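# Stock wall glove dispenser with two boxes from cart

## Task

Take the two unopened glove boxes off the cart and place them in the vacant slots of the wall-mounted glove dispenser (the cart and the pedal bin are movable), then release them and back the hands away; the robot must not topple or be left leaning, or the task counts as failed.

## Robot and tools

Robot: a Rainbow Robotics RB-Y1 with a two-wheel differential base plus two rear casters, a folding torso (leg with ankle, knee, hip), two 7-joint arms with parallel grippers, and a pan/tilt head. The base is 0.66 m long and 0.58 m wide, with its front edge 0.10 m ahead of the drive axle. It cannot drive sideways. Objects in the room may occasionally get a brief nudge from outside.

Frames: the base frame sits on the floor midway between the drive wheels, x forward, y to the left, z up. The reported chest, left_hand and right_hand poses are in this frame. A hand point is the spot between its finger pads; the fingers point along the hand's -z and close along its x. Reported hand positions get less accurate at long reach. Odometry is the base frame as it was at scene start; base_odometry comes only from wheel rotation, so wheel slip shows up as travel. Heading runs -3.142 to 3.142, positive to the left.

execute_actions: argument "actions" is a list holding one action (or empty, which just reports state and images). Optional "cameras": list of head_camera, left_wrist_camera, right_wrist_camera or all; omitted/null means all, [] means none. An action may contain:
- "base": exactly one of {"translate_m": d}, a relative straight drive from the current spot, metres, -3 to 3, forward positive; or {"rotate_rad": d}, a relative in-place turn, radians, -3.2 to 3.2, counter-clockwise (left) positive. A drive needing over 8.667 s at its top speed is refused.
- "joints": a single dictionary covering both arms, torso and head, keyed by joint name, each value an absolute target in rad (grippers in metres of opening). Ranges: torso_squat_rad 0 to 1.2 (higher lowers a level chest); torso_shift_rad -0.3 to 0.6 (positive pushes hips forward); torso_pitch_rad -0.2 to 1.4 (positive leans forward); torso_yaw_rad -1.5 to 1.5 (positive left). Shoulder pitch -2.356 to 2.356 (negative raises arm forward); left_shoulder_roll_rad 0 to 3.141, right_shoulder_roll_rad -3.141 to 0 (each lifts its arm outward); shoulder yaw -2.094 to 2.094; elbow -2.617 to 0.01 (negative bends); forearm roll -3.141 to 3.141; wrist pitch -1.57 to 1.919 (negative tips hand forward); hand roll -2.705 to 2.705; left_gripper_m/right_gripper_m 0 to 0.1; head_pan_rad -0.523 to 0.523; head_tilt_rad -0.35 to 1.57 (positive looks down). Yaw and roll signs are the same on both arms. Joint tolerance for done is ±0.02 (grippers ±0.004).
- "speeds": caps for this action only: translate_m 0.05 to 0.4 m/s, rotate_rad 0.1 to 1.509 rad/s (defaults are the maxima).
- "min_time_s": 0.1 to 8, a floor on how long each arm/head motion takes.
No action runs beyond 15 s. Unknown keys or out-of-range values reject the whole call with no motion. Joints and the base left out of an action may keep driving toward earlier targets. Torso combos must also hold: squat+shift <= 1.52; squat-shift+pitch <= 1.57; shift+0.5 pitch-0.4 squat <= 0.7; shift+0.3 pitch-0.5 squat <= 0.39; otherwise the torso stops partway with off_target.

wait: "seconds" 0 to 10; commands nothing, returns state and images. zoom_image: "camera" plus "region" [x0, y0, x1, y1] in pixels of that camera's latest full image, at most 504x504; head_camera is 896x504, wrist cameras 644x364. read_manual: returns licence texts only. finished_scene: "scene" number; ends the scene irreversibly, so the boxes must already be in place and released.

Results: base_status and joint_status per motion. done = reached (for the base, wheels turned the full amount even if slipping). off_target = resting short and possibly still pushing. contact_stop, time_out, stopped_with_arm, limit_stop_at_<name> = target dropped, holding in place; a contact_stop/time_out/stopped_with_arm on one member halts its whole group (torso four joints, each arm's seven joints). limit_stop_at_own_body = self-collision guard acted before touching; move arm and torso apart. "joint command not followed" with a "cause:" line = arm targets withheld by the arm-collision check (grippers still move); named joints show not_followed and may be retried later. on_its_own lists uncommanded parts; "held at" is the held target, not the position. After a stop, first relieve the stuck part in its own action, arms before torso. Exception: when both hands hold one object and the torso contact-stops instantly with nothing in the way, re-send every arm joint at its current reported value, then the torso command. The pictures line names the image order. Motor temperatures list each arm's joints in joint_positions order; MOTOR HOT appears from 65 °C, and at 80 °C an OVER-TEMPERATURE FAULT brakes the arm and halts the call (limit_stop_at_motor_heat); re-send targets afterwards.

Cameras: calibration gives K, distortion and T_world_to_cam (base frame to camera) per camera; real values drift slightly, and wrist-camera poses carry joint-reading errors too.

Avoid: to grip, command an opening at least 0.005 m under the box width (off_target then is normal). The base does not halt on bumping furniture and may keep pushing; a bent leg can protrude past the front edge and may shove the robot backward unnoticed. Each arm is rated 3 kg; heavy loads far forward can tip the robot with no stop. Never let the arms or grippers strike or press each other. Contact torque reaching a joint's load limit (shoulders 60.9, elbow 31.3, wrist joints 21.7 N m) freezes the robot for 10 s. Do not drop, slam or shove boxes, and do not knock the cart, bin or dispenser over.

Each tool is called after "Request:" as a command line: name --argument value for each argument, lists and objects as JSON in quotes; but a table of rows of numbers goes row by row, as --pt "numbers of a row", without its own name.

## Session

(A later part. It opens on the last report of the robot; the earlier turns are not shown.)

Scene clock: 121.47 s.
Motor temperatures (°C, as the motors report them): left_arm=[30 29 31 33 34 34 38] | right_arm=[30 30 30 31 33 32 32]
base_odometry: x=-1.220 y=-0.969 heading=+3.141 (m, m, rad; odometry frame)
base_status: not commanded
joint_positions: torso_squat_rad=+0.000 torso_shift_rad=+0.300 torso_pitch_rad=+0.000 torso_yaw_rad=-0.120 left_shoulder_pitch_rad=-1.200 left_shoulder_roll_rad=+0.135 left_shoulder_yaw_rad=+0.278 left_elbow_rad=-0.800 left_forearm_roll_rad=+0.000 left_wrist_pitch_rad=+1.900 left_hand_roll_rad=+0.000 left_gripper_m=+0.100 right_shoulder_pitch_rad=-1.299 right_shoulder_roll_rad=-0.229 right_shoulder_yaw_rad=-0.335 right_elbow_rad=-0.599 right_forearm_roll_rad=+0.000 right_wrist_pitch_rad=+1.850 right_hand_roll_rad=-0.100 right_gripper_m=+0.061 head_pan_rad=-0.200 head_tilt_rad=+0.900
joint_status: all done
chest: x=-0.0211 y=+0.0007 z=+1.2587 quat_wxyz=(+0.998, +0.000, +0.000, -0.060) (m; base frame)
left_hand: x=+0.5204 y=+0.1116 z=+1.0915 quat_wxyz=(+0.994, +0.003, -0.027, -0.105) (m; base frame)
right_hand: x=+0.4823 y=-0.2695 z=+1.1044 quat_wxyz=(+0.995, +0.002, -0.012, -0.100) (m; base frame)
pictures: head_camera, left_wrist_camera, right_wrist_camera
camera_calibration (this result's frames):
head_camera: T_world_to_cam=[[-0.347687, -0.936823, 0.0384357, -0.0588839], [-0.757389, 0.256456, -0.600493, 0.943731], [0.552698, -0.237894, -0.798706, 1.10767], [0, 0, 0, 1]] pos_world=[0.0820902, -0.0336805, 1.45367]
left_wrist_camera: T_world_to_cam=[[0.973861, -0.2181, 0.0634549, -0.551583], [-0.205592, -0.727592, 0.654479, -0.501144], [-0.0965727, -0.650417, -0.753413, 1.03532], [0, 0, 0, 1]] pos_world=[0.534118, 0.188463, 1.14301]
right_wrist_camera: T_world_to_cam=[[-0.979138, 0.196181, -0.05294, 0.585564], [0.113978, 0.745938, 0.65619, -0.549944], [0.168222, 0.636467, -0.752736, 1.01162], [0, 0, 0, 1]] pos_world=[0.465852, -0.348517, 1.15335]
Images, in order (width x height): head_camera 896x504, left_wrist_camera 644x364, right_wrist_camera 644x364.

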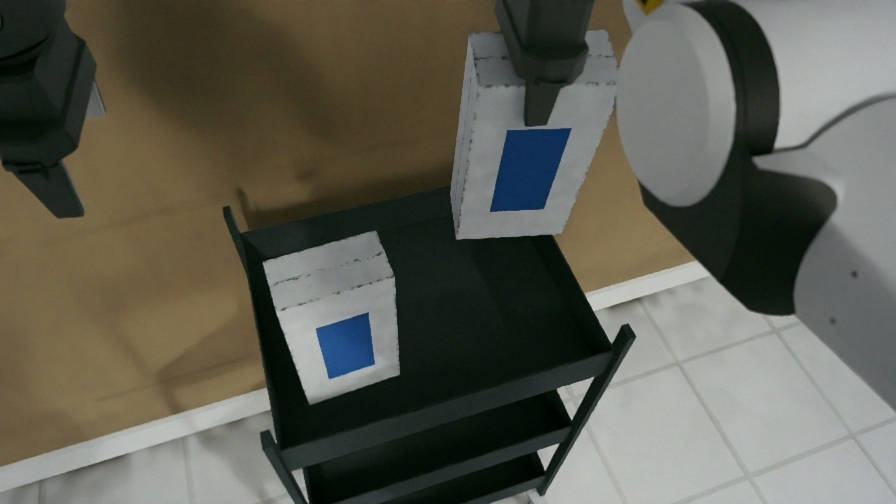

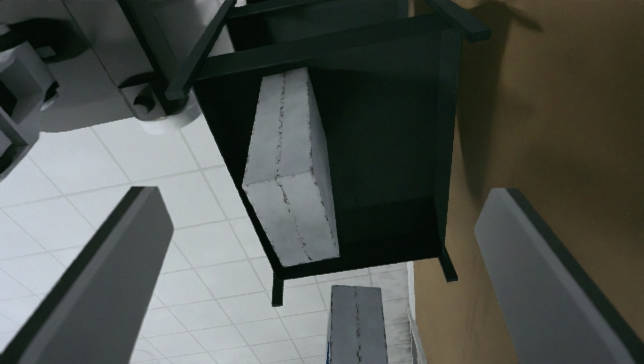

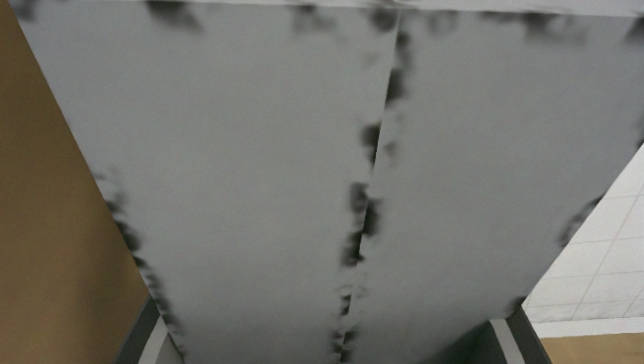

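Request:
execute_actions --actions '[{"base":{"translate_m":-0.04},"joints":{"torso_yaw_rad":-0.526,"left_hand_roll_rad":0.57,"head_pan_rad":0.35,"left_shoulder_pitch_rad":-1.1,"left_elbow_rad":-0.6,"left_wrist_pitch_rad":1.65}}]' --cameras '["left_wrist_camera","head_camera"]'

Scene clock: 139.37 s.
Motor temperatures (°C, as the motors report them): left_arm=[31 30 31 33 34 34 38] | right_arm=[31 30 30 32 33 32 32]
base_odometry: x=-1.180 y=-0.969 heading=+3.141 (m, m, rad; odometry frame)
base_status: done
joint_positions: torso_squat_rad=+0.000 torso_shift_rad=+0.300 torso_pitch_rad=+0.000 torso_yaw_rad=-0.526 left_shoulder_pitch_rad=-1.100 left_shoulder_roll_rad=+0.135 left_shoulder_yaw_rad=+0.278 left_elbow_rad=-0.600 left_forearm_roll_rad=+0.000 left_wrist_pitch_rad=+1.650 left_hand_roll_rad=+0.570 left_gripper_m=+0.100 right_shoulder_pitch_rad=-1.299 right_shoulder_roll_rad=-0.230 right_shoulder_yaw_rad=-0.335 right_elbow_rad=-0.599 right_forearm_roll_rad=+0.000 right_wrist_pitch_rad=+1.850 right_hand_roll_rad=-0.100 right_gripper_m=+0.061 head_pan_rad=+0.350 head_tilt_rad=+0.900
joint_status: all done
chest: x=-0.0211 y=+0.0006 z=+1.2587 quat_wxyz=(+0.966, +0.000, +0.000, -0.260) (m; base frame)
left_hand: x=+0.5208 y=-0.0923 z=+0.9921 quat_wxyz=(+1.000, -0.001, -0.005, -0.007) (m; base frame)
right_hand: x=+0.3346 y=-0.4467 z=+1.1046 quat_wxyz=(+0.954, +0.000, -0.013, -0.298) (m; base frame)
pictures: head_camera, left_wrist_camera
camera_calibration (this result's frames):
head_camera: T_world_to_cam=[[-0.209771, -0.977002, 0.0382484, -0.0677498], [-0.786375, 0.145336, -0.600409, 0.94247], [0.581043, -0.156026, -0.798778, 1.10819], [0, 0, 0, 1]] pos_world=[0.0830159, -0.03026, 1.45366]
left_wrist_camera: T_world_to_cam=[[0.999522, -0.0225227, 0.0211849, -0.543509], [-0.03091, -0.745587, 0.665691, -0.688142], [0.000802048, -0.666027, -0.745927, 0.768265], [0, 0, 0, 1]] pos_world=[0.521362, -0.0136259, 1.04267]
Images, in order (width x height): head_camera 896x504, left_wrist_camera 644x364.

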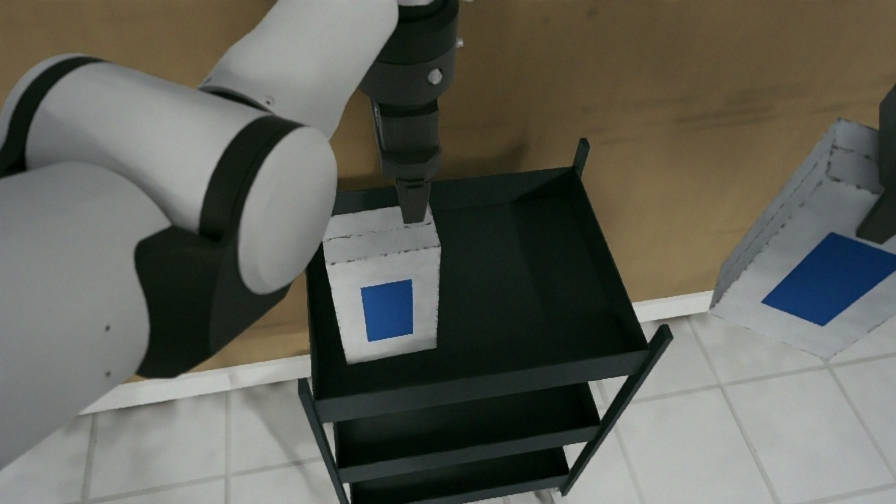

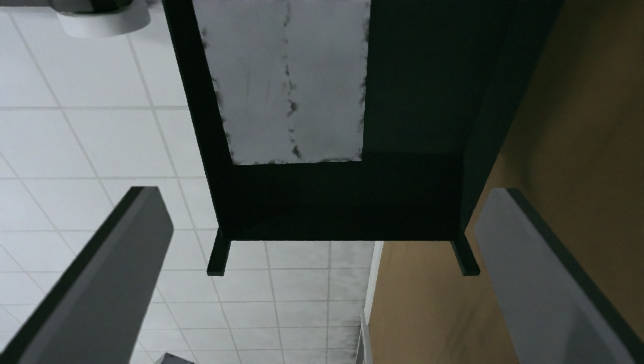

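Request:
execute_actions --actions '[{"joints":{"torso_yaw_rad":-0.45,"left_hand_roll_rad":0.49,"left_shoulder_pitch_rad":-1.0,"left_elbow_rad":-0.54,"left_wrist_pitch_rad":1.5},"min_time_s":1}]' --cameras '["left_wrist_camera","head_camera"]'

Scene clock: 145.47 s.
Motor temperatures (°C, as the motors report them): left_arm=[31 30 31 33 34 34 38] | right_arm=[31 30 30 32 33 32 32]
base_odometry: x=-1.180 y=-0.969 heading=+3.141 (m, m, rad; odometry frame)
base_status: not commanded
joint_positions: torso_squat_rad=+0.000 torso_shift_rad=+0.300 torso_pitch_rad=+0.000 torso_yaw_rad=-0.450 left_shoulder_pitch_rad=-1.001 left_shoulder_roll_rad=+0.135 left_shoulder_yaw_rad=+0.278 left_elbow_rad=-0.540 left_forearm_roll_rad=+0.000 left_wrist_pitch_rad=+1.500 left_hand_roll_rad=+0.490 left_gripper_m=+0.100 right_shoulder_pitch_rad=-1.299 right_shoulder_roll_rad=-0.230 right_shoulder_yaw_rad=-0.335 right_elbow_rad=-0.599 right_forearm_roll_rad=+0.000 right_wrist_pitch_rad=+1.850 right_hand_roll_rad=-0.100 right_gripper_m=+0.061 head_pan_rad=+0.350 head_tilt_rad=+0.900
joint_status: all done
chest: x=-0.0211 y=+0.0006 z=+1.2587 quat_wxyz=(+0.975, +0.000, +0.000, -0.223) (m; base frame)
left_hand: x=+0.5194 y=-0.0290 z=+0.9293 quat_wxyz=(+1.000, -0.001, -0.003, +0.008) (m; base frame)
right_hand: x=+0.3677 y=-0.4181 z=+1.1045 quat_wxyz=(+0.965, +0.000, -0.013, -0.262) (m; base frame)
pictures: head_camera, left_wrist_camera
camera_calibration (this result's frames):
head_camera: T_world_to_cam=[[-0.134915, -0.990117, 0.0382822, -0.0661546], [-0.795159, 0.0851357, -0.600395, 0.942305], [0.591203, -0.111443, -0.798787, 1.10839], [0, 0, 0, 1]] pos_world=[0.0850741, -0.0222027, 1.45365]
left_wrist_camera: T_world_to_cam=[[0.999838, 0.00763928, 0.0163233, -0.534136], [-0.00518316, -0.745571, 0.666406, -0.613243], [0.017261, -0.666382, -0.74541, 0.754501], [0, 0, 0, 1]] pos_world=[0.517847, 0.04965, 0.979801]
Images, in order (width x height): head_camera 896x504, left_wrist_camera 644x364.

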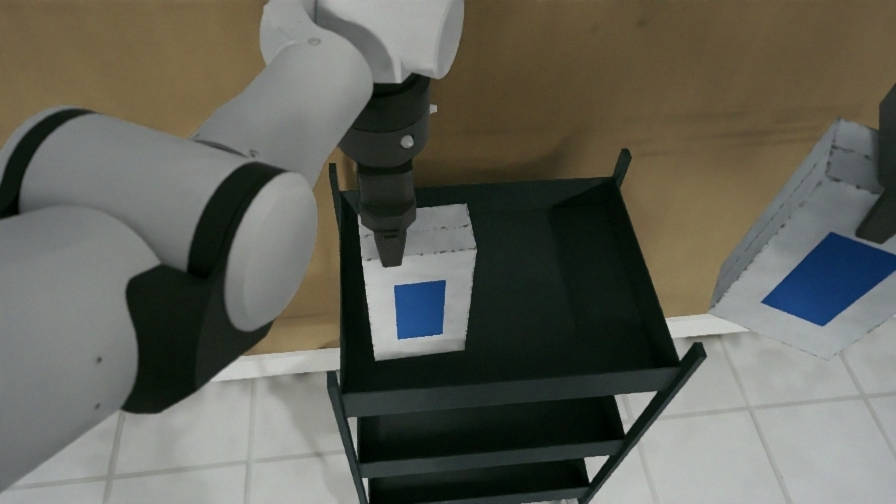

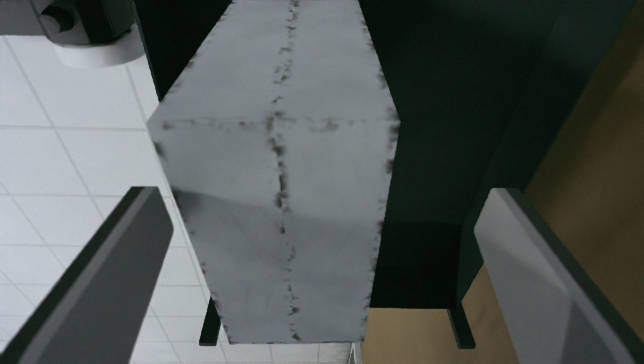

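Request:
execute_actions --actions '[{"joints":{"left_shoulder_pitch_rad":-1.05}}]' --cameras '[]'

Request:
execute_actions --actions '[{"base":{"translate_m":-0.015},"joints":{"torso_yaw_rad":-0.5,"left_hand_roll_rad":0.54}}]' --cameras '["left_wrist_camera","head_camera"]'

Scene clock: 151.13 s.
Motor temperatures (°C, as the motors report them): left_arm=[31 30 31 33 34 34 38] | right_arm=[32 30 30 32 33 32 32]
base_odometry: x=-1.180 y=-0.969 heading=+3.141 (m, m, rad; odometry frame)
base_status: not commanded
joint_positions: torso_squat_rad=+0.000 torso_shift_rad=+0.300 torso_pitch_rad=+0.000 torso_yaw_rad=-0.450 left_shoulder_pitch_rad=-1.050 left_shoulder_roll_rad=+0.135 left_shoulder_yaw_rad=+0.278 left_elbow_rad=-0.540 left_forearm_roll_rad=+0.000 left_wrist_pitch_rad=+1.500 left_hand_roll_rad=+0.490 left_gripper_m=+0.100 right_shoulder_pitch_rad=-1.299 right_shoulder_roll_rad=-0.230 right_shoulder_yaw_rad=-0.335 right_elbow_rad=-0.599 right_forearm_roll_rad=+0.000 right_wrist_pitch_rad=+1.850 right_hand_roll_rad=-0.100 right_gripper_m=+0.061 head_pan_rad=+0.350 head_tilt_rad=+0.900
joint_status: all done
chest: x=-0.0210 y=+0.0006 z=+1.2587 quat_wxyz=(+0.975, +0.000, +0.000, -0.223) (m; base frame)
left_hand: x=+0.5321 y=-0.0447 z=+0.9530 quat_wxyz=(+1.000, -0.012, -0.024, +0.000) (m; base frame)
right_hand: x=+0.3677 y=-0.4182 z=+1.1045 quat_wxyz=(+0.965, +0.000, -0.013, -0.262) (m; base frame)
pictures: none
No camera images: the call's "cameras" was empty. Leave "cameras" out to get every camera's image.

Scene clock: 152.07 s.
Motor temperatures (°C, as the motors report them): left_arm=[31 30 31 33 34 34 38] | right_arm=[32 30 30 32 33 32 32]
base_odometry: x=-1.165 y=-0.969 heading=+3.141 (m, m, rad; odometry frame)
base_status: done
joint_positions: torso_squat_rad=+0.000 torso_shift_rad=+0.300 torso_pitch_rad=+0.000 torso_yaw_rad=-0.500 left_shoulder_pitch_rad=-1.050 left_shoulder_roll_rad=+0.135 left_shoulder_yaw_rad=+0.278 left_elbow_rad=-0.540 left_forearm_roll_rad=+0.000 left_wrist_pitch_rad=+1.500 left_hand_roll_rad=+0.540 left_gripper_m=+0.100 right_shoulder_pitch_rad=-1.299 right_shoulder_roll_rad=-0.230 right_shoulder_yaw_rad=-0.335 right_elbow_rad=-0.599 right_forearm_roll_rad=+0.000 right_wrist_pitch_rad=+1.850 right_hand_roll_rad=-0.100 right_gripper_m=+0.061 head_pan_rad=+0.350 head_tilt_rad=+0.900
joint_status: all done
chest: x=-0.0210 y=+0.0006 z=+1.2587 quat_wxyz=(+0.969, +0.000, +0.000, -0.247) (m; base frame)
left_hand: x=+0.5291 y=-0.0725 z=+0.9530 quat_wxyz=(+1.000, -0.013, -0.023, -0.001) (m; base frame)
right_hand: x=+0.3462 y=-0.4372 z=+1.1046 quat_wxyz=(+0.958, +0.000, -0.013, -0.286) (m; base frame)
pictures: head_camera, left_wrist_camera
camera_calibration (this result's frames):
head_camera: T_world_to_cam=[[-0.184292, -0.982127, 0.0382525, -0.067192], [-0.789892, 0.124835, -0.600405, 0.942414], [0.584899, -0.140865, -0.798781, 1.10825], [0, 0, 0, 1]] pos_world=[0.0838067, -0.0275231, 1.45365]
left_wrist_camera: T_world_to_cam=[[0.998335, -0.00884503, 0.0570022, -0.583023], [-0.0454127, -0.729841, 0.682107, -0.653915], [0.0355693, -0.68356, -0.729027, 0.716491], [0, 0, 0, 1]] pos_world=[0.526871, 0.00735402, 1.00162]
Images, in order (width x height): head_camera 896x504, left_wrist_camera 644x364.

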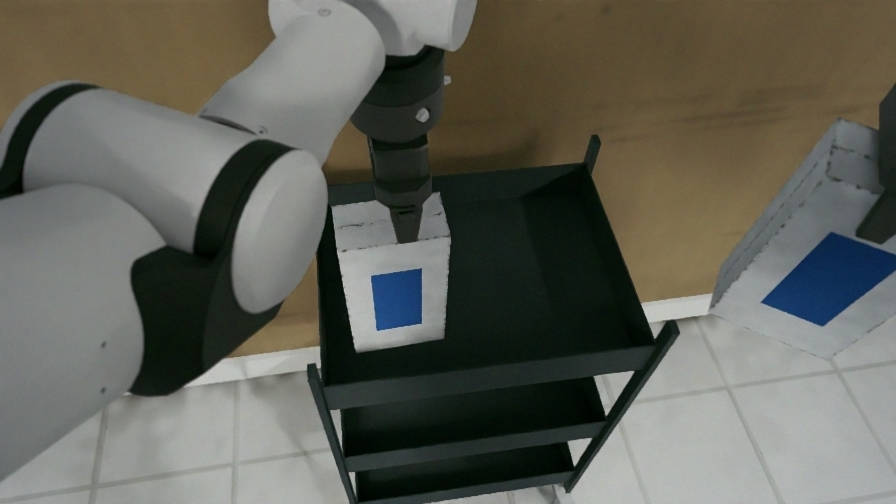

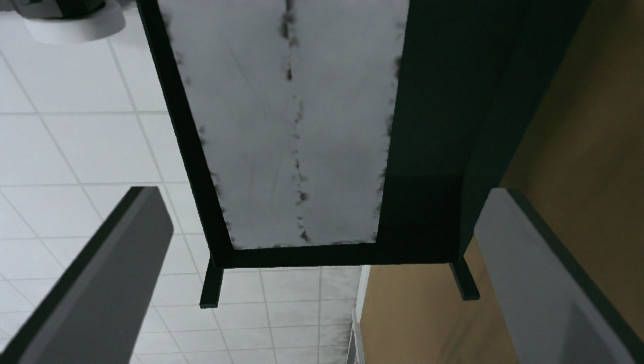

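Request:
execute_actions --actions '[{"joints":{"left_shoulder_pitch_rad":-1.0}}]' --cameras '["left_wrist_camera"]'

Request:
execute_actions --actions '[{"base":{"translate_m":-0.01},"joints":{"left_shoulder_pitch_rad":-0.98,"left_elbow_rad":-0.42,"left_wrist_pitch_rad":1.38},"min_time_s":1.5}]' --cameras '["left_wrist_camera","head_camera"]'

Scene clock: 166.13 s.
Motor temperatures (°C, as the motors report them): left_arm=[31 30 31 33 34 34 38] | right_arm=[32 30 30 32 33 32 32]
base_odometry: x=-1.165 y=-0.969 heading=+3.141 (m, m, rad; odometry frame)
base_status: not commanded
joint_positions: torso_squat_rad=+0.000 torso_shift_rad=+0.300 torso_pitch_rad=+0.000 torso_yaw_rad=-0.500 left_shoulder_pitch_rad=-1.000 left_shoulder_roll_rad=+0.135 left_shoulder_yaw_rad=+0.278 left_elbow_rad=-0.540 left_forearm_roll_rad=+0.000 left_wrist_pitch_rad=+1.500 left_hand_roll_rad=+0.540 left_gripper_m=+0.100 right_shoulder_pitch_rad=-1.299 right_shoulder_roll_rad=-0.230 right_shoulder_yaw_rad=-0.335 right_elbow_rad=-0.599 right_forearm_roll_rad=+0.000 right_wrist_pitch_rad=+1.850 right_hand_roll_rad=-0.100 right_gripper_m=+0.061 head_pan_rad=+0.350 head_tilt_rad=+0.900
joint_status: all done
chest: x=-0.0210 y=+0.0006 z=+1.2587 quat_wxyz=(+0.969, +0.000, +0.000, -0.247) (m; base frame)
left_hand: x=+0.5171 y=-0.0560 z=+0.9291 quat_wxyz=(+1.000, -0.001, -0.003, +0.008) (m; base frame)
right_hand: x=+0.3462 y=-0.4371 z=+1.1045 quat_wxyz=(+0.958, +0.000, -0.013, -0.286) (m; base frame)
pictures: left_wrist_camera
camera_calibration (this result's frames):
left_wrist_camera: T_world_to_cam=[[0.99985, 0.0074357, 0.0156281, -0.53096], [-0.00487371, -0.745486, 0.666503, -0.633405], [0.0166065, -0.66648, -0.745338, 0.736643], [0, 0, 0, 1]] pos_world=[0.515561, 0.0227109, 0.979513]
Images, in order (width x height): left_wrist_camera 644x364.

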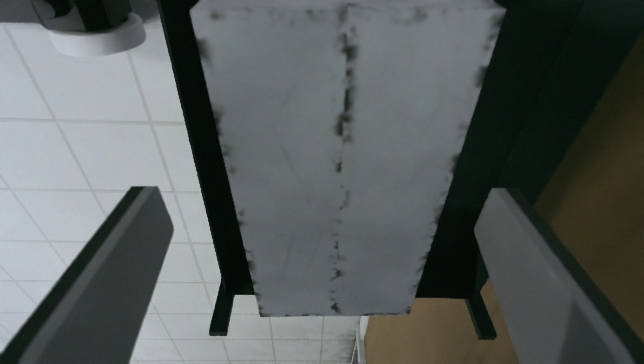

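Scene clock: 167.93 s.
Motor temperatures (°C, as the motors report them): left_arm=[31 30 31 33 34 34 38] | right_arm=[32 30 30 32 33 32 32]
base_odometry: x=-1.155 y=-0.969 heading=+3.141 (m, m, rad; odometry frame)
base_status: done
joint_positions: torso_squat_rad=+0.000 torso_shift_rad=+0.300 torso_pitch_rad=+0.000 torso_yaw_rad=-0.500 left_shoulder_pitch_rad=-0.981 left_shoulder_roll_rad=+0.135 left_shoulder_yaw_rad=+0.278 left_elbow_rad=-0.420 left_forearm_roll_rad=+0.000 left_wrist_pitch_rad=+1.380 left_hand_roll_rad=+0.540 left_gripper_m=+0.100 right_shoulder_pitch_rad=-1.299 right_shoulder_roll_rad=-0.230 right_shoulder_yaw_rad=-0.335 right_elbow_rad=-0.599 right_forearm_roll_rad=+0.000 right_wrist_pitch_rad=+1.850 right_hand_roll_rad=-0.100 right_gripper_m=+0.061 head_pan_rad=+0.350 head_tilt_rad=+0.900
joint_status: all done
chest: x=-0.0210 y=+0.0006 z=+1.2587 quat_wxyz=(+0.969, +0.000, +0.000, -0.247) (m; base frame)
left_hand: x=+0.5052 y=-0.0455 z=+0.8902 quat_wxyz=(+1.000, +0.003, +0.005, +0.011) (m; base frame)
right_hand: x=+0.3462 y=-0.4371 z=+1.1045 quat_wxyz=(+0.958, +0.000, -0.013, -0.286) (m; base frame)
pictures: head_camera, left_wrist_camera
camera_calibration (this result's frames):
head_camera: T_world_to_cam=[[-0.184264, -0.98213, 0.0382984, -0.0672141], [-0.78994, 0.124795, -0.600351, 0.942365], [0.584844, -0.140876, -0.798819, 1.10828], [0, 0, 0, 1]] pos_world=[0.0838538, -0.0274844, 1.45364]
left_wrist_camera: T_world_to_cam=[[0.999901, 0.01405, -0.000002771, -0.504348], [0.0105569, -0.751178, 0.660015, -0.602076], [0.00927113, -0.65995, -0.751252, 0.724134], [0, 0, 0, 1]] pos_world=[0.503941, 0.0327119, 0.941385]
Images, in order (width x height): head_camera 896x504, left_wrist_camera 644x364.

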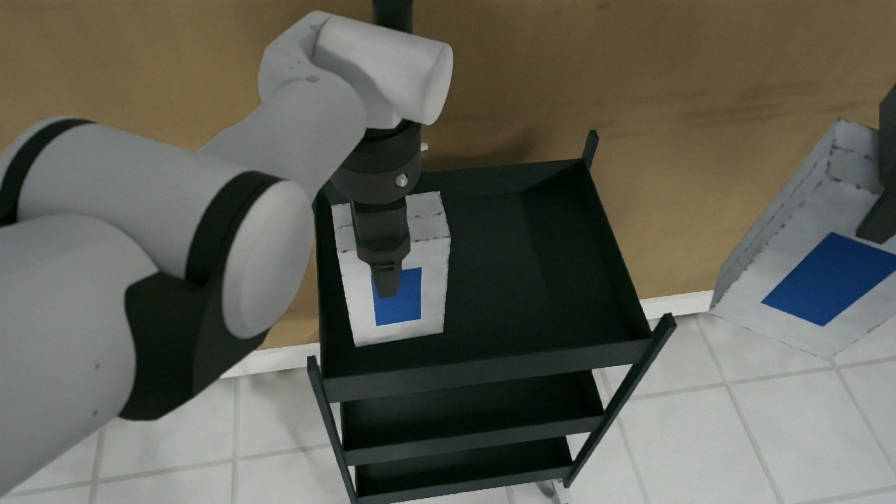

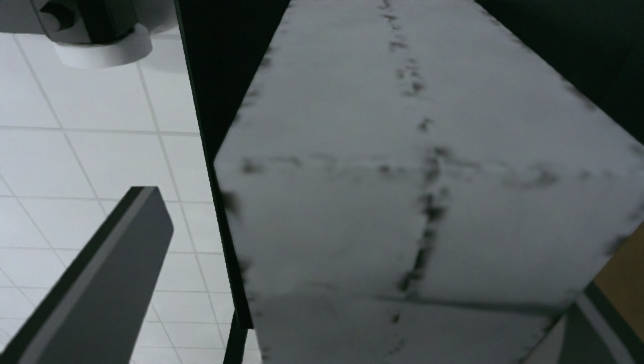

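Straddling (the back-off was unneeded). Close, lift.

Request:
execute_actions --actions '[{"joints":{"left_gripper_m":0.05}}]' --cameras '[]'

Request:
execute_actions --actions '[{"joints":{"left_shoulder_pitch_rad":-1.3,"left_elbow_rad":-0.6,"left_wrist_pitch_rad":1.85},"min_time_s":1.5}]' --cameras '["left_wrist_camera","head_camera"]'

Scene clock: 173.37 s.
Motor temperatures (°C, as the motors report them): left_arm=[31 30 31 33 34 34 38] | right_arm=[32 30 30 32 33 32 32]
base_odometry: x=-1.155 y=-0.969 heading=+3.141 (m, m, rad; odometry frame)
base_status: not commanded
joint_positions: torso_squat_rad=+0.000 torso_shift_rad=+0.300 torso_pitch_rad=+0.000 torso_yaw_rad=-0.500 left_shoulder_pitch_rad=-0.981 left_shoulder_roll_rad=+0.135 left_shoulder_yaw_rad=+0.278 left_elbow_rad=-0.420 left_forearm_roll_rad=+0.000 left_wrist_pitch_rad=+1.380 left_hand_roll_rad=+0.540 left_gripper_m=+0.061 right_shoulder_pitch_rad=-1.299 right_shoulder_roll_rad=-0.230 right_shoulder_yaw_rad=-0.335 right_elbow_rad=-0.599 right_forearm_roll_rad=+0.000 right_wrist_pitch_rad=+1.850 right_hand_roll_rad=-0.100 right_gripper_m=+0.061 head_pan_rad=+0.350 head_tilt_rad=+0.900
joint_status: left_gripper_m off_target (ended at +0.061, target +0.050)
chest: x=-0.0210 y=+0.0006 z=+1.2587 quat_wxyz=(+0.969, +0.000, +0.000, -0.247) (m; base frame)
left_hand: x=+0.5052 y=-0.0455 z=+0.8902 quat_wxyz=(+1.000, +0.003, +0.005, +0.011) (m; base frame)
right_hand: x=+0.3462 y=-0.4371 z=+1.1045 quat_wxyz=(+0.958, +0.000, -0.013, -0.286) (m; base frame)
pictures: none
No camera images: the call's "cameras" was empty. Leave "cameras" out to get every camera's image.

Scene clock: 175.17 s.
Motor temperatures (°C, as the motors report them): left_arm=[31 30 31 33 34 34 38] | right_arm=[32 30 30 32 33 32 32]
base_odometry: x=-1.155 y=-0.969 heading=+3.141 (m, m, rad; odometry frame)
base_status: not commanded
joint_positions: torso_squat_rad=+0.000 torso_shift_rad=+0.300 torso_pitch_rad=+0.000 torso_yaw_rad=-0.500 left_shoulder_pitch_rad=-1.299 left_shoulder_roll_rad=+0.135 left_shoulder_yaw_rad=+0.278 left_elbow_rad=-0.600 left_forearm_roll_rad=+0.000 left_wrist_pitch_rad=+1.850 left_hand_roll_rad=+0.540 left_gripper_m=+0.061 right_shoulder_pitch_rad=-1.299 right_shoulder_roll_rad=-0.230 right_shoulder_yaw_rad=-0.335 right_elbow_rad=-0.599 right_forearm_roll_rad=+0.000 right_wrist_pitch_rad=+1.850 right_hand_roll_rad=-0.100 right_gripper_m=+0.061 head_pan_rad=+0.350 head_tilt_rad=+0.900
joint_status: all done
chest: x=-0.0210 y=+0.0006 z=+1.2587 quat_wxyz=(+0.969, +0.000, +0.000, -0.247) (m; base frame)
left_hand: x=+0.5140 y=-0.1087 z=+1.0891 quat_wxyz=(+0.999, +0.010, -0.004, -0.042) (m; base frame)
right_hand: x=+0.3462 y=-0.4371 z=+1.1045 quat_wxyz=(+0.958, +0.000, -0.013, -0.286) (m; base frame)
pictures: head_camera, left_wrist_camera
camera_calibration (this result's frames):
head_camera: T_world_to_cam=[[-0.184264, -0.98213, 0.0382999, -0.067215], [-0.789944, 0.124795, -0.600345, 0.942361], [0.584837, -0.140877, -0.798823, 1.10828], [0, 0, 0, 1]] pos_world=[0.0838612, -0.0274844, 1.45364]
left_wrist_camera: T_world_to_cam=[[0.99557, -0.0923905, 0.017455, -0.540672], [-0.0815699, -0.756344, 0.649069, -0.722151], [-0.0467658, -0.647617, -0.760529, 0.871961], [0, 0, 0, 1]] pos_world=[0.520149, -0.0314506, 1.14132]
Images, in order (width x height): head_camera 896x504, left_wrist_camera 644x364.

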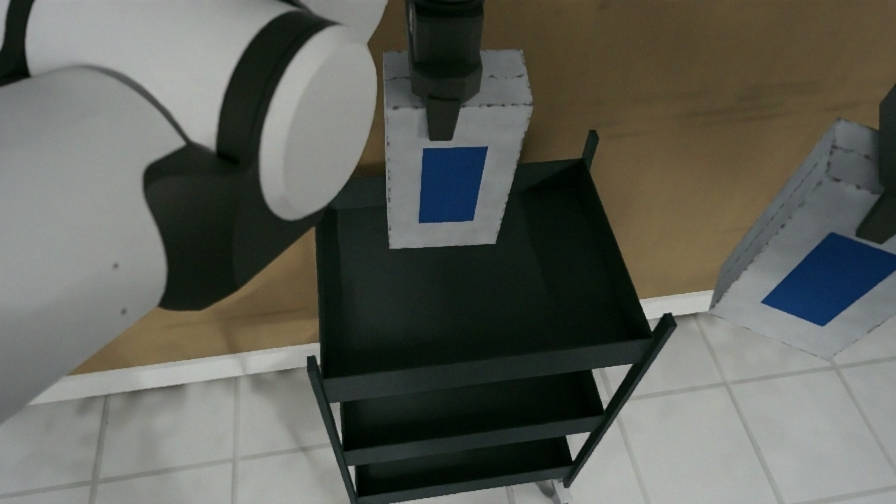

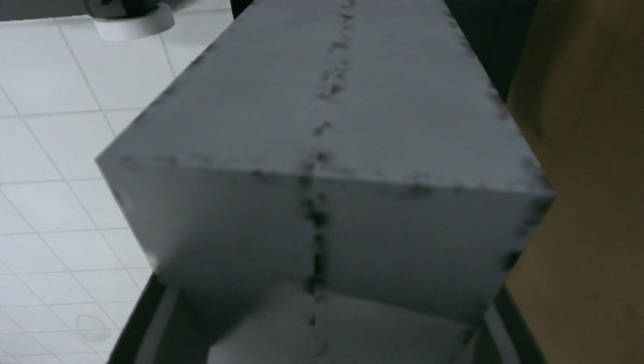

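Request:
execute_actions --actions '[{"base":{"translate_m":-1.2},"joints":{"torso_yaw_rad":0,"left_hand_roll_rad":0,"right_hand_roll_rad":0,"left_shoulder_pitch_rad":-1.28,"left_shoulder_roll_rad":0.23,"left_shoulder_yaw_rad":0.335,"left_wrist_pitch_rad":1.78,"right_shoulder_pitch_rad":-1.28,"right_wrist_pitch_rad":1.78,"head_pan_rad":0,"head_tilt_rad":0.45},"min_time_s":3}]' --cameras '[]'

Request:
execute_actions --actions '[{"base":{"rotate_rad":1.2},"speeds":{"rotate_rad":0.8}}]' --cameras '["head_camera"]'

Scene clock: 186.97 s.
Motor temperatures (°C, as the motors report them): left_arm=[31 30 31 33 34 34 38] | right_arm=[32 30 30 32 33 32 32]
base_odometry: x=+0.045 y=-0.970 heading=+3.141 (m, m, rad; odometry frame)
base_status: done
joint_positions: torso_squat_rad=+0.000 torso_shift_rad=+0.300 torso_pitch_rad=+0.001 torso_yaw_rad=+0.000 left_shoulder_pitch_rad=-1.280 left_shoulder_roll_rad=+0.230 left_shoulder_yaw_rad=+0.335 left_elbow_rad=-0.600 left_forearm_roll_rad=+0.000 left_wrist_pitch_rad=+1.780 left_hand_roll_rad=+0.000 left_gripper_m=+0.061 right_shoulder_pitch_rad=-1.279 right_shoulder_roll_rad=-0.229 right_shoulder_yaw_rad=-0.335 right_elbow_rad=-0.599 right_forearm_roll_rad=+0.000 right_wrist_pitch_rad=+1.780 right_hand_roll_rad=+0.000 right_gripper_m=+0.061 head_pan_rad=+0.000 head_tilt_rad=+0.450
joint_status: all done
chest: x=-0.0209 y=+0.0007 z=+1.2586 quat_wxyz=(+1.000, +0.000, +0.000, +0.000) (m; base frame)
left_hand: x=+0.5231 y=+0.2120 z=+1.0953 quat_wxyz=(+0.999, -0.003, -0.038, -0.007) (m; base frame)
right_hand: x=+0.5230 y=-0.2106 z=+1.0951 quat_wxyz=(+0.999, +0.003, -0.038, +0.007) (m; base frame)
pictures: none
No camera images: the call's "cameras" was empty. Leave "cameras" out to get every camera's image.

Scene clock: 190.40 s.
Motor temperatures (°C, as the motors report them): left_arm=[31 30 31 33 34 34 38] | right_arm=[32 30 30 33 33 32 32]
base_odometry: x=+0.045 y=-0.970 heading=-1.943 (m, m, rad; odometry frame)
base_status: done
joint_positions: torso_squat_rad=+0.000 torso_shift_rad=+0.300 torso_pitch_rad=+0.001 torso_yaw_rad=+0.000 left_shoulder_pitch_rad=-1.280 left_shoulder_roll_rad=+0.230 left_shoulder_yaw_rad=+0.335 left_elbow_rad=-0.600 left_forearm_roll_rad=+0.000 left_wrist_pitch_rad=+1.780 left_hand_roll_rad=+0.000 left_gripper_m=+0.061 right_shoulder_pitch_rad=-1.279 right_shoulder_roll_rad=-0.230 right_shoulder_yaw_rad=-0.335 right_elbow_rad=-0.599 right_forearm_roll_rad=+0.000 right_wrist_pitch_rad=+1.780 right_hand_roll_rad=+0.000 right_gripper_m=+0.061 head_pan_rad=+0.000 head_tilt_rad=+0.450
joint_status: not commanded
chest: x=-0.0209 y=+0.0007 z=+1.2586 quat_wxyz=(+1.000, +0.000, +0.000, +0.000) (m; base frame)
left_hand: x=+0.5231 y=+0.2121 z=+1.0953 quat_wxyz=(+0.999, -0.003, -0.038, -0.007) (m; base frame)
right_hand: x=+0.5230 y=-0.2107 z=+1.0951 quat_wxyz=(+0.999, +0.003, -0.038, +0.007) (m; base frame)
pictures: head_camera
camera_calibration (this result's frames):
head_camera: T_world_to_cam=[[-0.0483356, -0.998646, 0.0192136, -0.0285281], [-0.459249, 0.00513769, -0.888293, 1.36299], [0.886992, -0.05176, -0.458875, 0.611764], [0, 0, 0, 1]] pos_world=[0.0819426, -0.00382721, 1.492]
Images, in order (width x height): head_camera 896x504.

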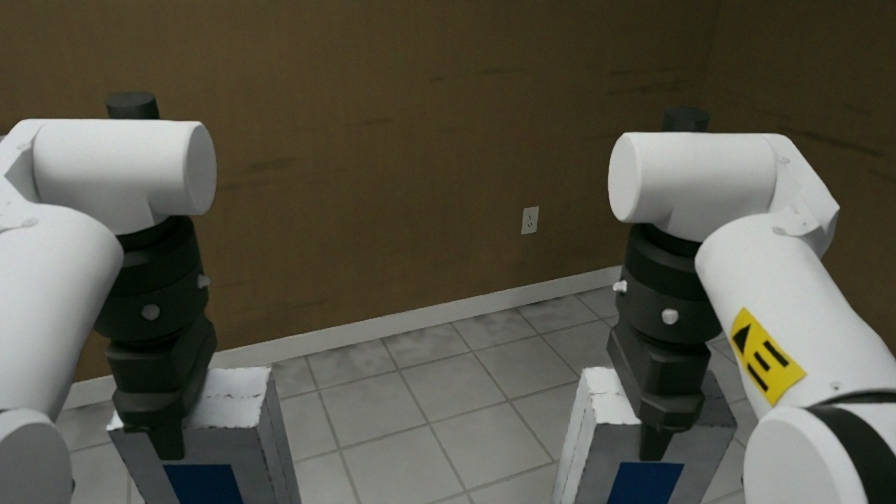

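Request:
execute_actions --actions '[{"base":{"rotate_rad":0.75},"speeds":{"rotate_rad":0.8},"joints":{"head_tilt_rad":0.35}}]' --cameras '["head_camera"]'

Scene clock: 196.43 s.
Motor temperatures (°C, as the motors report them): left_arm=[32 30 31 33 34 34 38] | right_arm=[32 30 30 33 33 32 32]
base_odometry: x=+0.045 y=-0.970 heading=-1.193 (m, m, rad; odometry frame)
base_status: done
joint_positions: torso_squat_rad=+0.000 torso_shift_rad=+0.300 torso_pitch_rad=+0.001 torso_yaw_rad=+0.000 left_shoulder_pitch_rad=-1.280 left_shoulder_roll_rad=+0.230 left_shoulder_yaw_rad=+0.335 left_elbow_rad=-0.600 left_forearm_roll_rad=+0.000 left_wrist_pitch_rad=+1.780 left_hand_roll_rad=+0.000 left_gripper_m=+0.061 right_shoulder_pitch_rad=-1.279 right_shoulder_roll_rad=-0.230 right_shoulder_yaw_rad=-0.335 right_elbow_rad=-0.599 right_forearm_roll_rad=+0.000 right_wrist_pitch_rad=+1.780 right_hand_roll_rad=+0.000 right_gripper_m=+0.061 head_pan_rad=+0.000 head_tilt_rad=+0.350
joint_status: all done
chest: x=-0.0209 y=+0.0007 z=+1.2586 quat_wxyz=(+1.000, +0.000, +0.000, +0.000) (m; base frame)
left_hand: x=+0.5231 y=+0.2121 z=+1.0953 quat_wxyz=(+0.999, -0.003, -0.038, -0.007) (m; base frame)
right_hand: x=+0.5230 y=-0.2107 z=+1.0951 quat_wxyz=(+0.999, +0.003, -0.038, +0.007) (m; base frame)
pictures: head_camera
camera_calibration (this result's frames):
head_camera: T_world_to_cam=[[-0.0500003, -0.998647, 0.0142845, -0.0213383], [-0.368273, 0.00514037, -0.929703, 1.42328], [0.928372, -0.0517461, -0.368032, 0.479199], [0, 0, 0, 1]] pos_world=[0.078214, -0.00382897, 1.4999]
Images, in order (width x height): head_camera 896x504.

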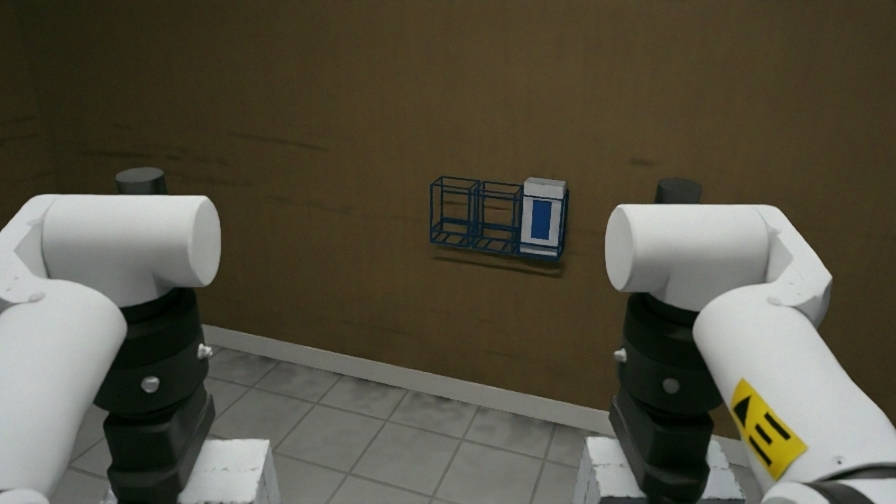

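Request:
execute_actions --actions '[{"base":{"rotate_rad":-0.082}}]' --cameras '[]'

Request:
execute_actions --actions '[{"base":{"translate_m":1.39}}]' --cameras '[]'

Request:
execute_actions --actions '[{"base":{"rotate_rad":-0.296},"joints":{"head_tilt_rad":0.75}}]' --cameras '["head_camera"]'

Scene clock: 216.47 s.
Motor temperatures (°C, as the motors report them): left_arm=[32 30 31 34 34 34 38] | right_arm=[33 30 30 33 33 32 32]
base_odometry: x=+0.045 y=-0.970 heading=-1.275 (m, m, rad; odometry frame)
base_status: done
joint_positions: torso_squat_rad=+0.000 torso_shift_rad=+0.300 torso_pitch_rad=+0.001 torso_yaw_rad=+0.000 left_shoulder_pitch_rad=-1.280 left_shoulder_roll_rad=+0.230 left_shoulder_yaw_rad=+0.335 left_elbow_rad=-0.600 left_forearm_roll_rad=+0.000 left_wrist_pitch_rad=+1.780 left_hand_roll_rad=+0.000 left_gripper_m=+0.061 right_shoulder_pitch_rad=-1.279 right_shoulder_roll_rad=-0.230 right_shoulder_yaw_rad=-0.335 right_elbow_rad=-0.599 right_forearm_roll_rad=+0.000 right_wrist_pitch_rad=+1.780 right_hand_roll_rad=+0.000 right_gripper_m=+0.061 head_pan_rad=+0.000 head_tilt_rad=+0.350
joint_status: not commanded
chest: x=-0.0209 y=+0.0007 z=+1.2586 quat_wxyz=(+1.000, +0.000, +0.000, +0.000) (m; base frame)
left_hand: x=+0.5231 y=+0.2121 z=+1.0953 quat_wxyz=(+0.999, -0.003, -0.038, -0.007) (m; base frame)
right_hand: x=+0.5230 y=-0.2108 z=+1.0951 quat_wxyz=(+0.999, +0.003, -0.038, +0.007) (m; base frame)
pictures: none
No camera images: the call's "cameras" was empty. Leave "cameras" out to get every camera's image.

Scene clock: 221.30 s.
Motor temperatures (°C, as the motors report them): left_arm=[32 30 31 34 34 34 38] | right_arm=[33 30 30 33 33 32 32]
base_odometry: x=+0.450 y=-2.299 heading=-1.274 (m, m, rad; odometry frame)
base_status: done
joint_positions: torso_squat_rad=+0.000 torso_shift_rad=+0.300 torso_pitch_rad=+0.001 torso_yaw_rad=+0.000 left_shoulder_pitch_rad=-1.280 left_shoulder_roll_rad=+0.230 left_shoulder_yaw_rad=+0.335 left_elbow_rad=-0.600 left_forearm_roll_rad=+0.000 left_wrist_pitch_rad=+1.780 left_hand_roll_rad=+0.000 left_gripper_m=+0.061 right_shoulder_pitch_rad=-1.279 right_shoulder_roll_rad=-0.230 right_shoulder_yaw_rad=-0.335 right_elbow_rad=-0.599 right_forearm_roll_rad=+0.000 right_wrist_pitch_rad=+1.780 right_hand_roll_rad=+0.000 right_gripper_m=+0.061 head_pan_rad=+0.000 head_tilt_rad=+0.350
joint_status: not commanded
chest: x=-0.0207 y=+0.0007 z=+1.2586 quat_wxyz=(+1.000, +0.000, +0.000, +0.000) (m; base frame)
left_hand: x=+0.5233 y=+0.2121 z=+1.0951 quat_wxyz=(+0.999, -0.003, -0.038, -0.007) (m; base frame)
right_hand: x=+0.5231 y=-0.2108 z=+1.0949 quat_wxyz=(+0.999, +0.003, -0.038, +0.007) (m; base frame)
pictures: none
No camera images: the call's "cameras" was empty. Leave "cameras" out to get every camera's image.

Scene clock: 223.17 s.
Motor temperatures (°C, as the motors report them): left_arm=[32 30 31 34 34 34 38] | right_arm=[33 30 30 33 33 32 32]
base_odometry: x=+0.450 y=-2.299 heading=-1.570 (m, m, rad; odometry frame)
base_status: done
joint_positions: torso_squat_rad=+0.000 torso_shift_rad=+0.300 torso_pitch_rad=+0.001 torso_yaw_rad=+0.000 left_shoulder_pitch_rad=-1.280 left_shoulder_roll_rad=+0.230 left_shoulder_yaw_rad=+0.335 left_elbow_rad=-0.600 left_forearm_roll_rad=+0.000 left_wrist_pitch_rad=+1.780 left_hand_roll_rad=+0.000 left_gripper_m=+0.061 right_shoulder_pitch_rad=-1.279 right_shoulder_roll_rad=-0.230 right_shoulder_yaw_rad=-0.335 right_elbow_rad=-0.599 right_forearm_roll_rad=+0.000 right_wrist_pitch_rad=+1.780 right_hand_roll_rad=+0.000 right_gripper_m=+0.061 head_pan_rad=+0.000 head_tilt_rad=+0.750
joint_status: all done
chest: x=-0.0207 y=+0.0007 z=+1.2586 quat_wxyz=(+1.000, +0.000, +0.000, +0.000) (m; base frame)
left_hand: x=+0.5232 y=+0.2121 z=+1.0951 quat_wxyz=(+0.999, -0.003, -0.038, -0.007) (m; base frame)
right_hand: x=+0.5231 y=-0.2108 z=+1.0949 quat_wxyz=(+0.999, +0.003, -0.038, +0.007) (m; base frame)
pictures: head_camera
camera_calibration (this result's frames):
head_camera: T_world_to_cam=[[-0.0406009, -0.998641, 0.0326642, -0.0481729], [-0.70141, 0.00520391, -0.712739, 1.10734], [0.711601, -0.0518489, -0.700668, 0.964504], [0, 0, 0, 1]] pos_world=[0.0884039, -0.00386148, 1.46662]
Images, in order (width x height): head_camera 896x504.

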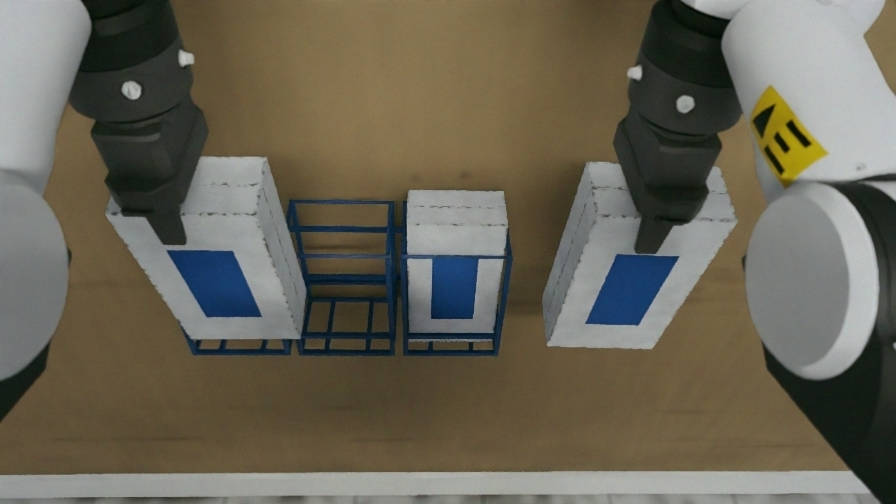

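Request:
execute_actions --actions '[{"base":{"translate_m":0.2},"speeds":{"translate_m":0.1},"joints":{"torso_yaw_rad":0.07,"left_hand_roll_rad":-0.07,"head_tilt_rad":0.95,"head_pan_rad":0.15}}]'

Scene clock: 244.83 s.
Motor temperatures (°C, as the motors report them): left_arm=[32 30 31 34 34 35 38] | right_arm=[34 31 30 34 33 41 32]
TORQUE FAULT: right_wrist_pitch_rad reached its load limit. The robot stopped for 10 seconds, dropped its targets and accepts commands again. The stop added 9.4 s to the call and to motion_time.
base_odometry: x=+0.451 y=-2.452 heading=-1.571 (m, m, rad; odometry frame)
base_status: translate_m torque_fault (by the wheels' count: +0.152 of +0.200)
joint_positions: torso_squat_rad=+0.001 torso_shift_rad=+0.298 torso_pitch_rad=-0.004 torso_yaw_rad=+0.069 left_shoulder_pitch_rad=-1.279 left_shoulder_roll_rad=+0.230 left_shoulder_yaw_rad=+0.335 left_elbow_rad=-0.599 left_forearm_roll_rad=+0.000 left_wrist_pitch_rad=+1.781 left_hand_roll_rad=-0.070 left_gripper_m=+0.058 right_shoulder_pitch_rad=-1.275 right_shoulder_roll_rad=-0.225 right_shoulder_yaw_rad=-0.335 right_elbow_rad=-0.595 right_forearm_roll_rad=+0.000 right_wrist_pitch_rad=+1.791 right_hand_roll_rad=+0.000 right_gripper_m=+0.061 head_pan_rad=+0.150 head_tilt_rad=+0.950
joint_status: all done
chest: x=-0.0239 y=+0.0008 z=+1.2592 quat_wxyz=(+0.999, +0.000, -0.002, +0.035) (m; base frame)
left_hand: x=+0.5044 y=+0.2494 z=+1.0977 quat_wxyz=(+0.999, +0.000, -0.039, -0.007) (m; base frame)
right_hand: x=+0.5292 y=-0.1708 z=+1.0938 quat_wxyz=(+0.999, +0.004, -0.029, +0.043) (m; base frame)
pictures: head_camera, left_wrist_camera, right_wrist_camera
camera_calibration (this result's frames):
head_camera: T_world_to_cam=[[0.184583, -0.981967, 0.040854, -0.0581391], [-0.807785, -0.175258, -0.562822, 0.88623], [0.559833, 0.0708864, -0.825568, 1.14958], [0, 0, 0, 1]] pos_world=[0.0830392, 0.0167379, 1.45022]
left_wrist_camera: T_world_to_cam=[[0.995776, -0.0220893, 0.0891208, -0.594444], [-0.0757741, -0.745857, 0.661782, -0.477145], [0.0518531, -0.665739, -0.744381, 1.04707], [0, 0, 0, 1]] pos_world=[0.501484, 0.328065, 1.14817]
right_wrist_camera: T_world_to_cam=[[-0.992259, -0.0873655, -0.0882627, 0.608669], [-0.123881, 0.746401, 0.653864, -0.493532], [0.00875425, 0.659736, -0.751446, 1.01994], [0, 0, 0, 1]] pos_world=[0.533889, -0.25134, 1.14285]
Images, in order (width x height): head_camera 896x504, left_wrist_camera 644x364, right_wrist_camera 644x364.

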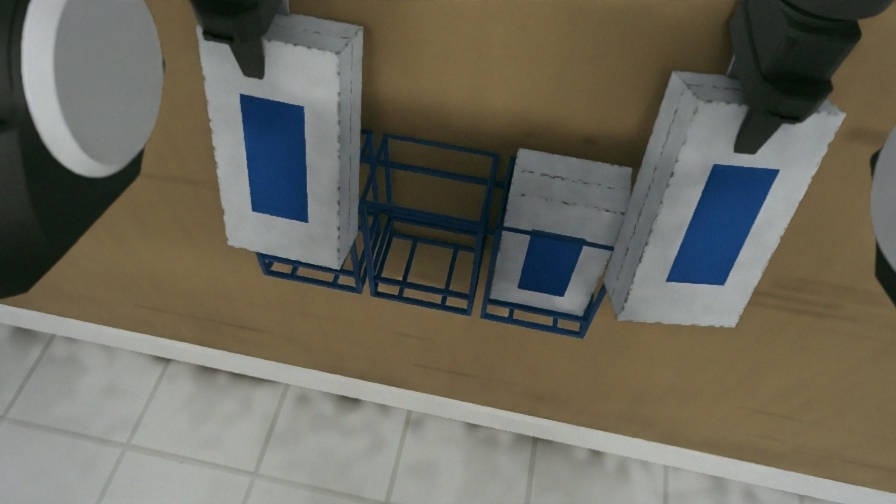

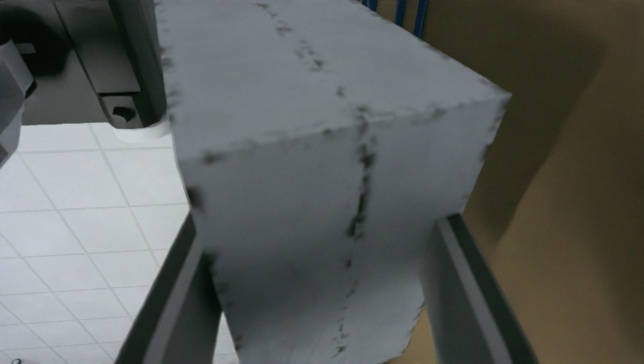

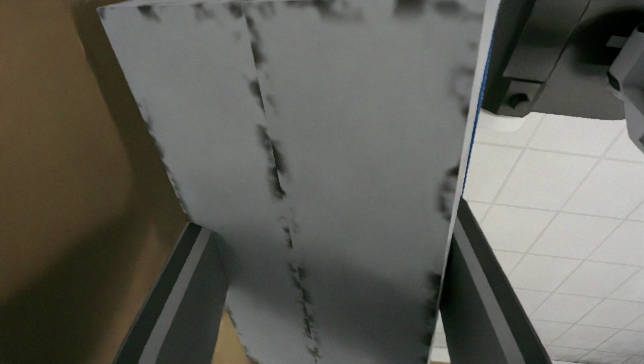

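Request:
execute_actions --actions '[{"base":{"translate_m":-0.07},"speeds":{"translate_m":0.1},"joints":{"right_shoulder_pitch_rad":-1.28,"right_shoulder_roll_rad":-0.23,"right_elbow_rad":-0.6,"right_wrist_pitch_rad":1.78,"left_gripper_m":0.05,"right_gripper_m":0.05}}]'

Scene clock: 258.33 s.
Motor temperatures (°C, as the motors report them): left_arm=[33 30 31 34 34 35 38] | right_arm=[35 31 30 35 33 43 32]
TORQUE FAULT: right_wrist_pitch_rad reached its load limit. The robot stopped for 10 seconds, dropped its targets and accepts commands again. The stop added 9.5 s to the call and to motion_time.
base_odometry: x=+0.451 y=-2.449 heading=-1.570 (m, m, rad; odometry frame)
base_status: translate_m torque_fault (by the wheels' count: -0.003 of -0.070)
joint_positions: torso_squat_rad=+0.000 torso_shift_rad=+0.298 torso_pitch_rad=-0.002 torso_yaw_rad=+0.070 left_shoulder_pitch_rad=-1.279 left_shoulder_roll_rad=+0.230 left_shoulder_yaw_rad=+0.335 left_elbow_rad=-0.599 left_forearm_roll_rad=+0.000 left_wrist_pitch_rad=+1.781 left_hand_roll_rad=-0.070 left_gripper_m=+0.058 right_shoulder_pitch_rad=-1.273 right_shoulder_roll_rad=-0.223 right_shoulder_yaw_rad=-0.334 right_elbow_rad=-0.594 right_forearm_roll_rad=-0.001 right_wrist_pitch_rad=+1.790 right_hand_roll_rad=+0.000 right_gripper_m=+0.061 head_pan_rad=+0.150 head_tilt_rad=+0.950
joint_status: left_gripper_m off_target (ended at +0.058, target +0.050); right_elbow_rad contact_stop (moved +0.001 of -0.005); right_wrist_pitch_rad contact_stop (moved -0.001 of -0.011); right_gripper_m off_target (ended at +0.061, target +0.050); the others done
chest: x=-0.0228 y=+0.0007 z=+1.2590 quat_wxyz=(+0.999, +0.000, -0.001, +0.035) (m; base frame)
left_hand: x=+0.5052 y=+0.2495 z=+1.0967 quat_wxyz=(+0.999, +0.000, -0.039, -0.007) (m; base frame)
right_hand: x=+0.5294 y=-0.1699 z=+1.0910 quat_wxyz=(+0.999, +0.005, -0.027, +0.044) (m; base frame)
pictures: head_camera, left_wrist_camera, right_wrist_camera
camera_calibration (this result's frames):
head_camera: T_world_to_cam=[[0.184882, -0.981925, 0.040509, -0.0579269], [-0.808597, -0.175416, -0.561605, 0.885456], [0.55856, 0.0710753, -0.826413, 1.14984], [0, 0, 0, 1]] pos_world=[0.0844295, 0.0167176, 1.44987]
left_wrist_camera: T_world_to_cam=[[0.995904, -0.0218453, 0.0877419, -0.593791], [-0.0746727, -0.745905, 0.661853, -0.476982], [0.0509887, -0.665694, -0.744481, 1.04691], [0, 0, 0, 1]] pos_world=[0.502361, 0.328166, 1.1472]
right_wrist_camera: T_world_to_cam=[[-0.992457, -0.0888752, -0.0844367, 0.604453], [-0.122497, 0.74586, 0.654743, -0.494102], [0.00478748, 0.660148, -0.751121, 1.01907], [0, 0, 0, 1]] pos_world=[0.534489, -0.250487, 1.13999]
Images, in order (width x height): head_camera 896x504, left_wrist_camera 644x364, right_wrist_camera 644x364.

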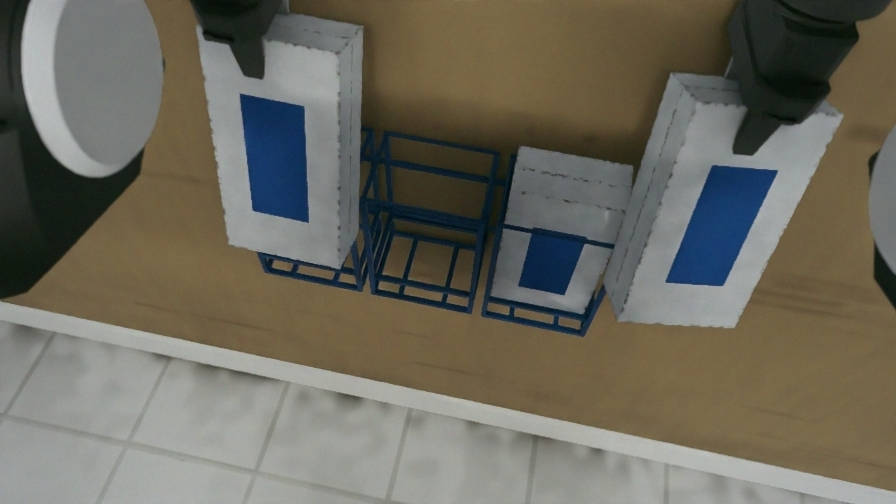

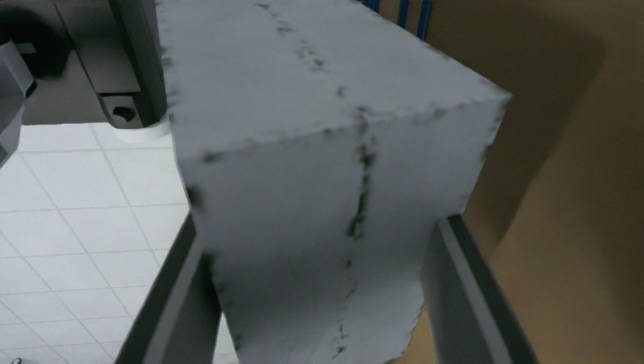

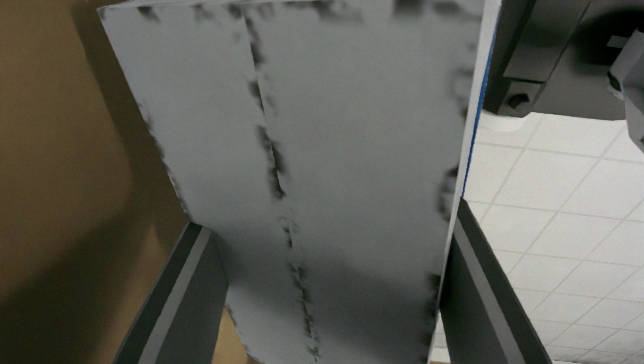

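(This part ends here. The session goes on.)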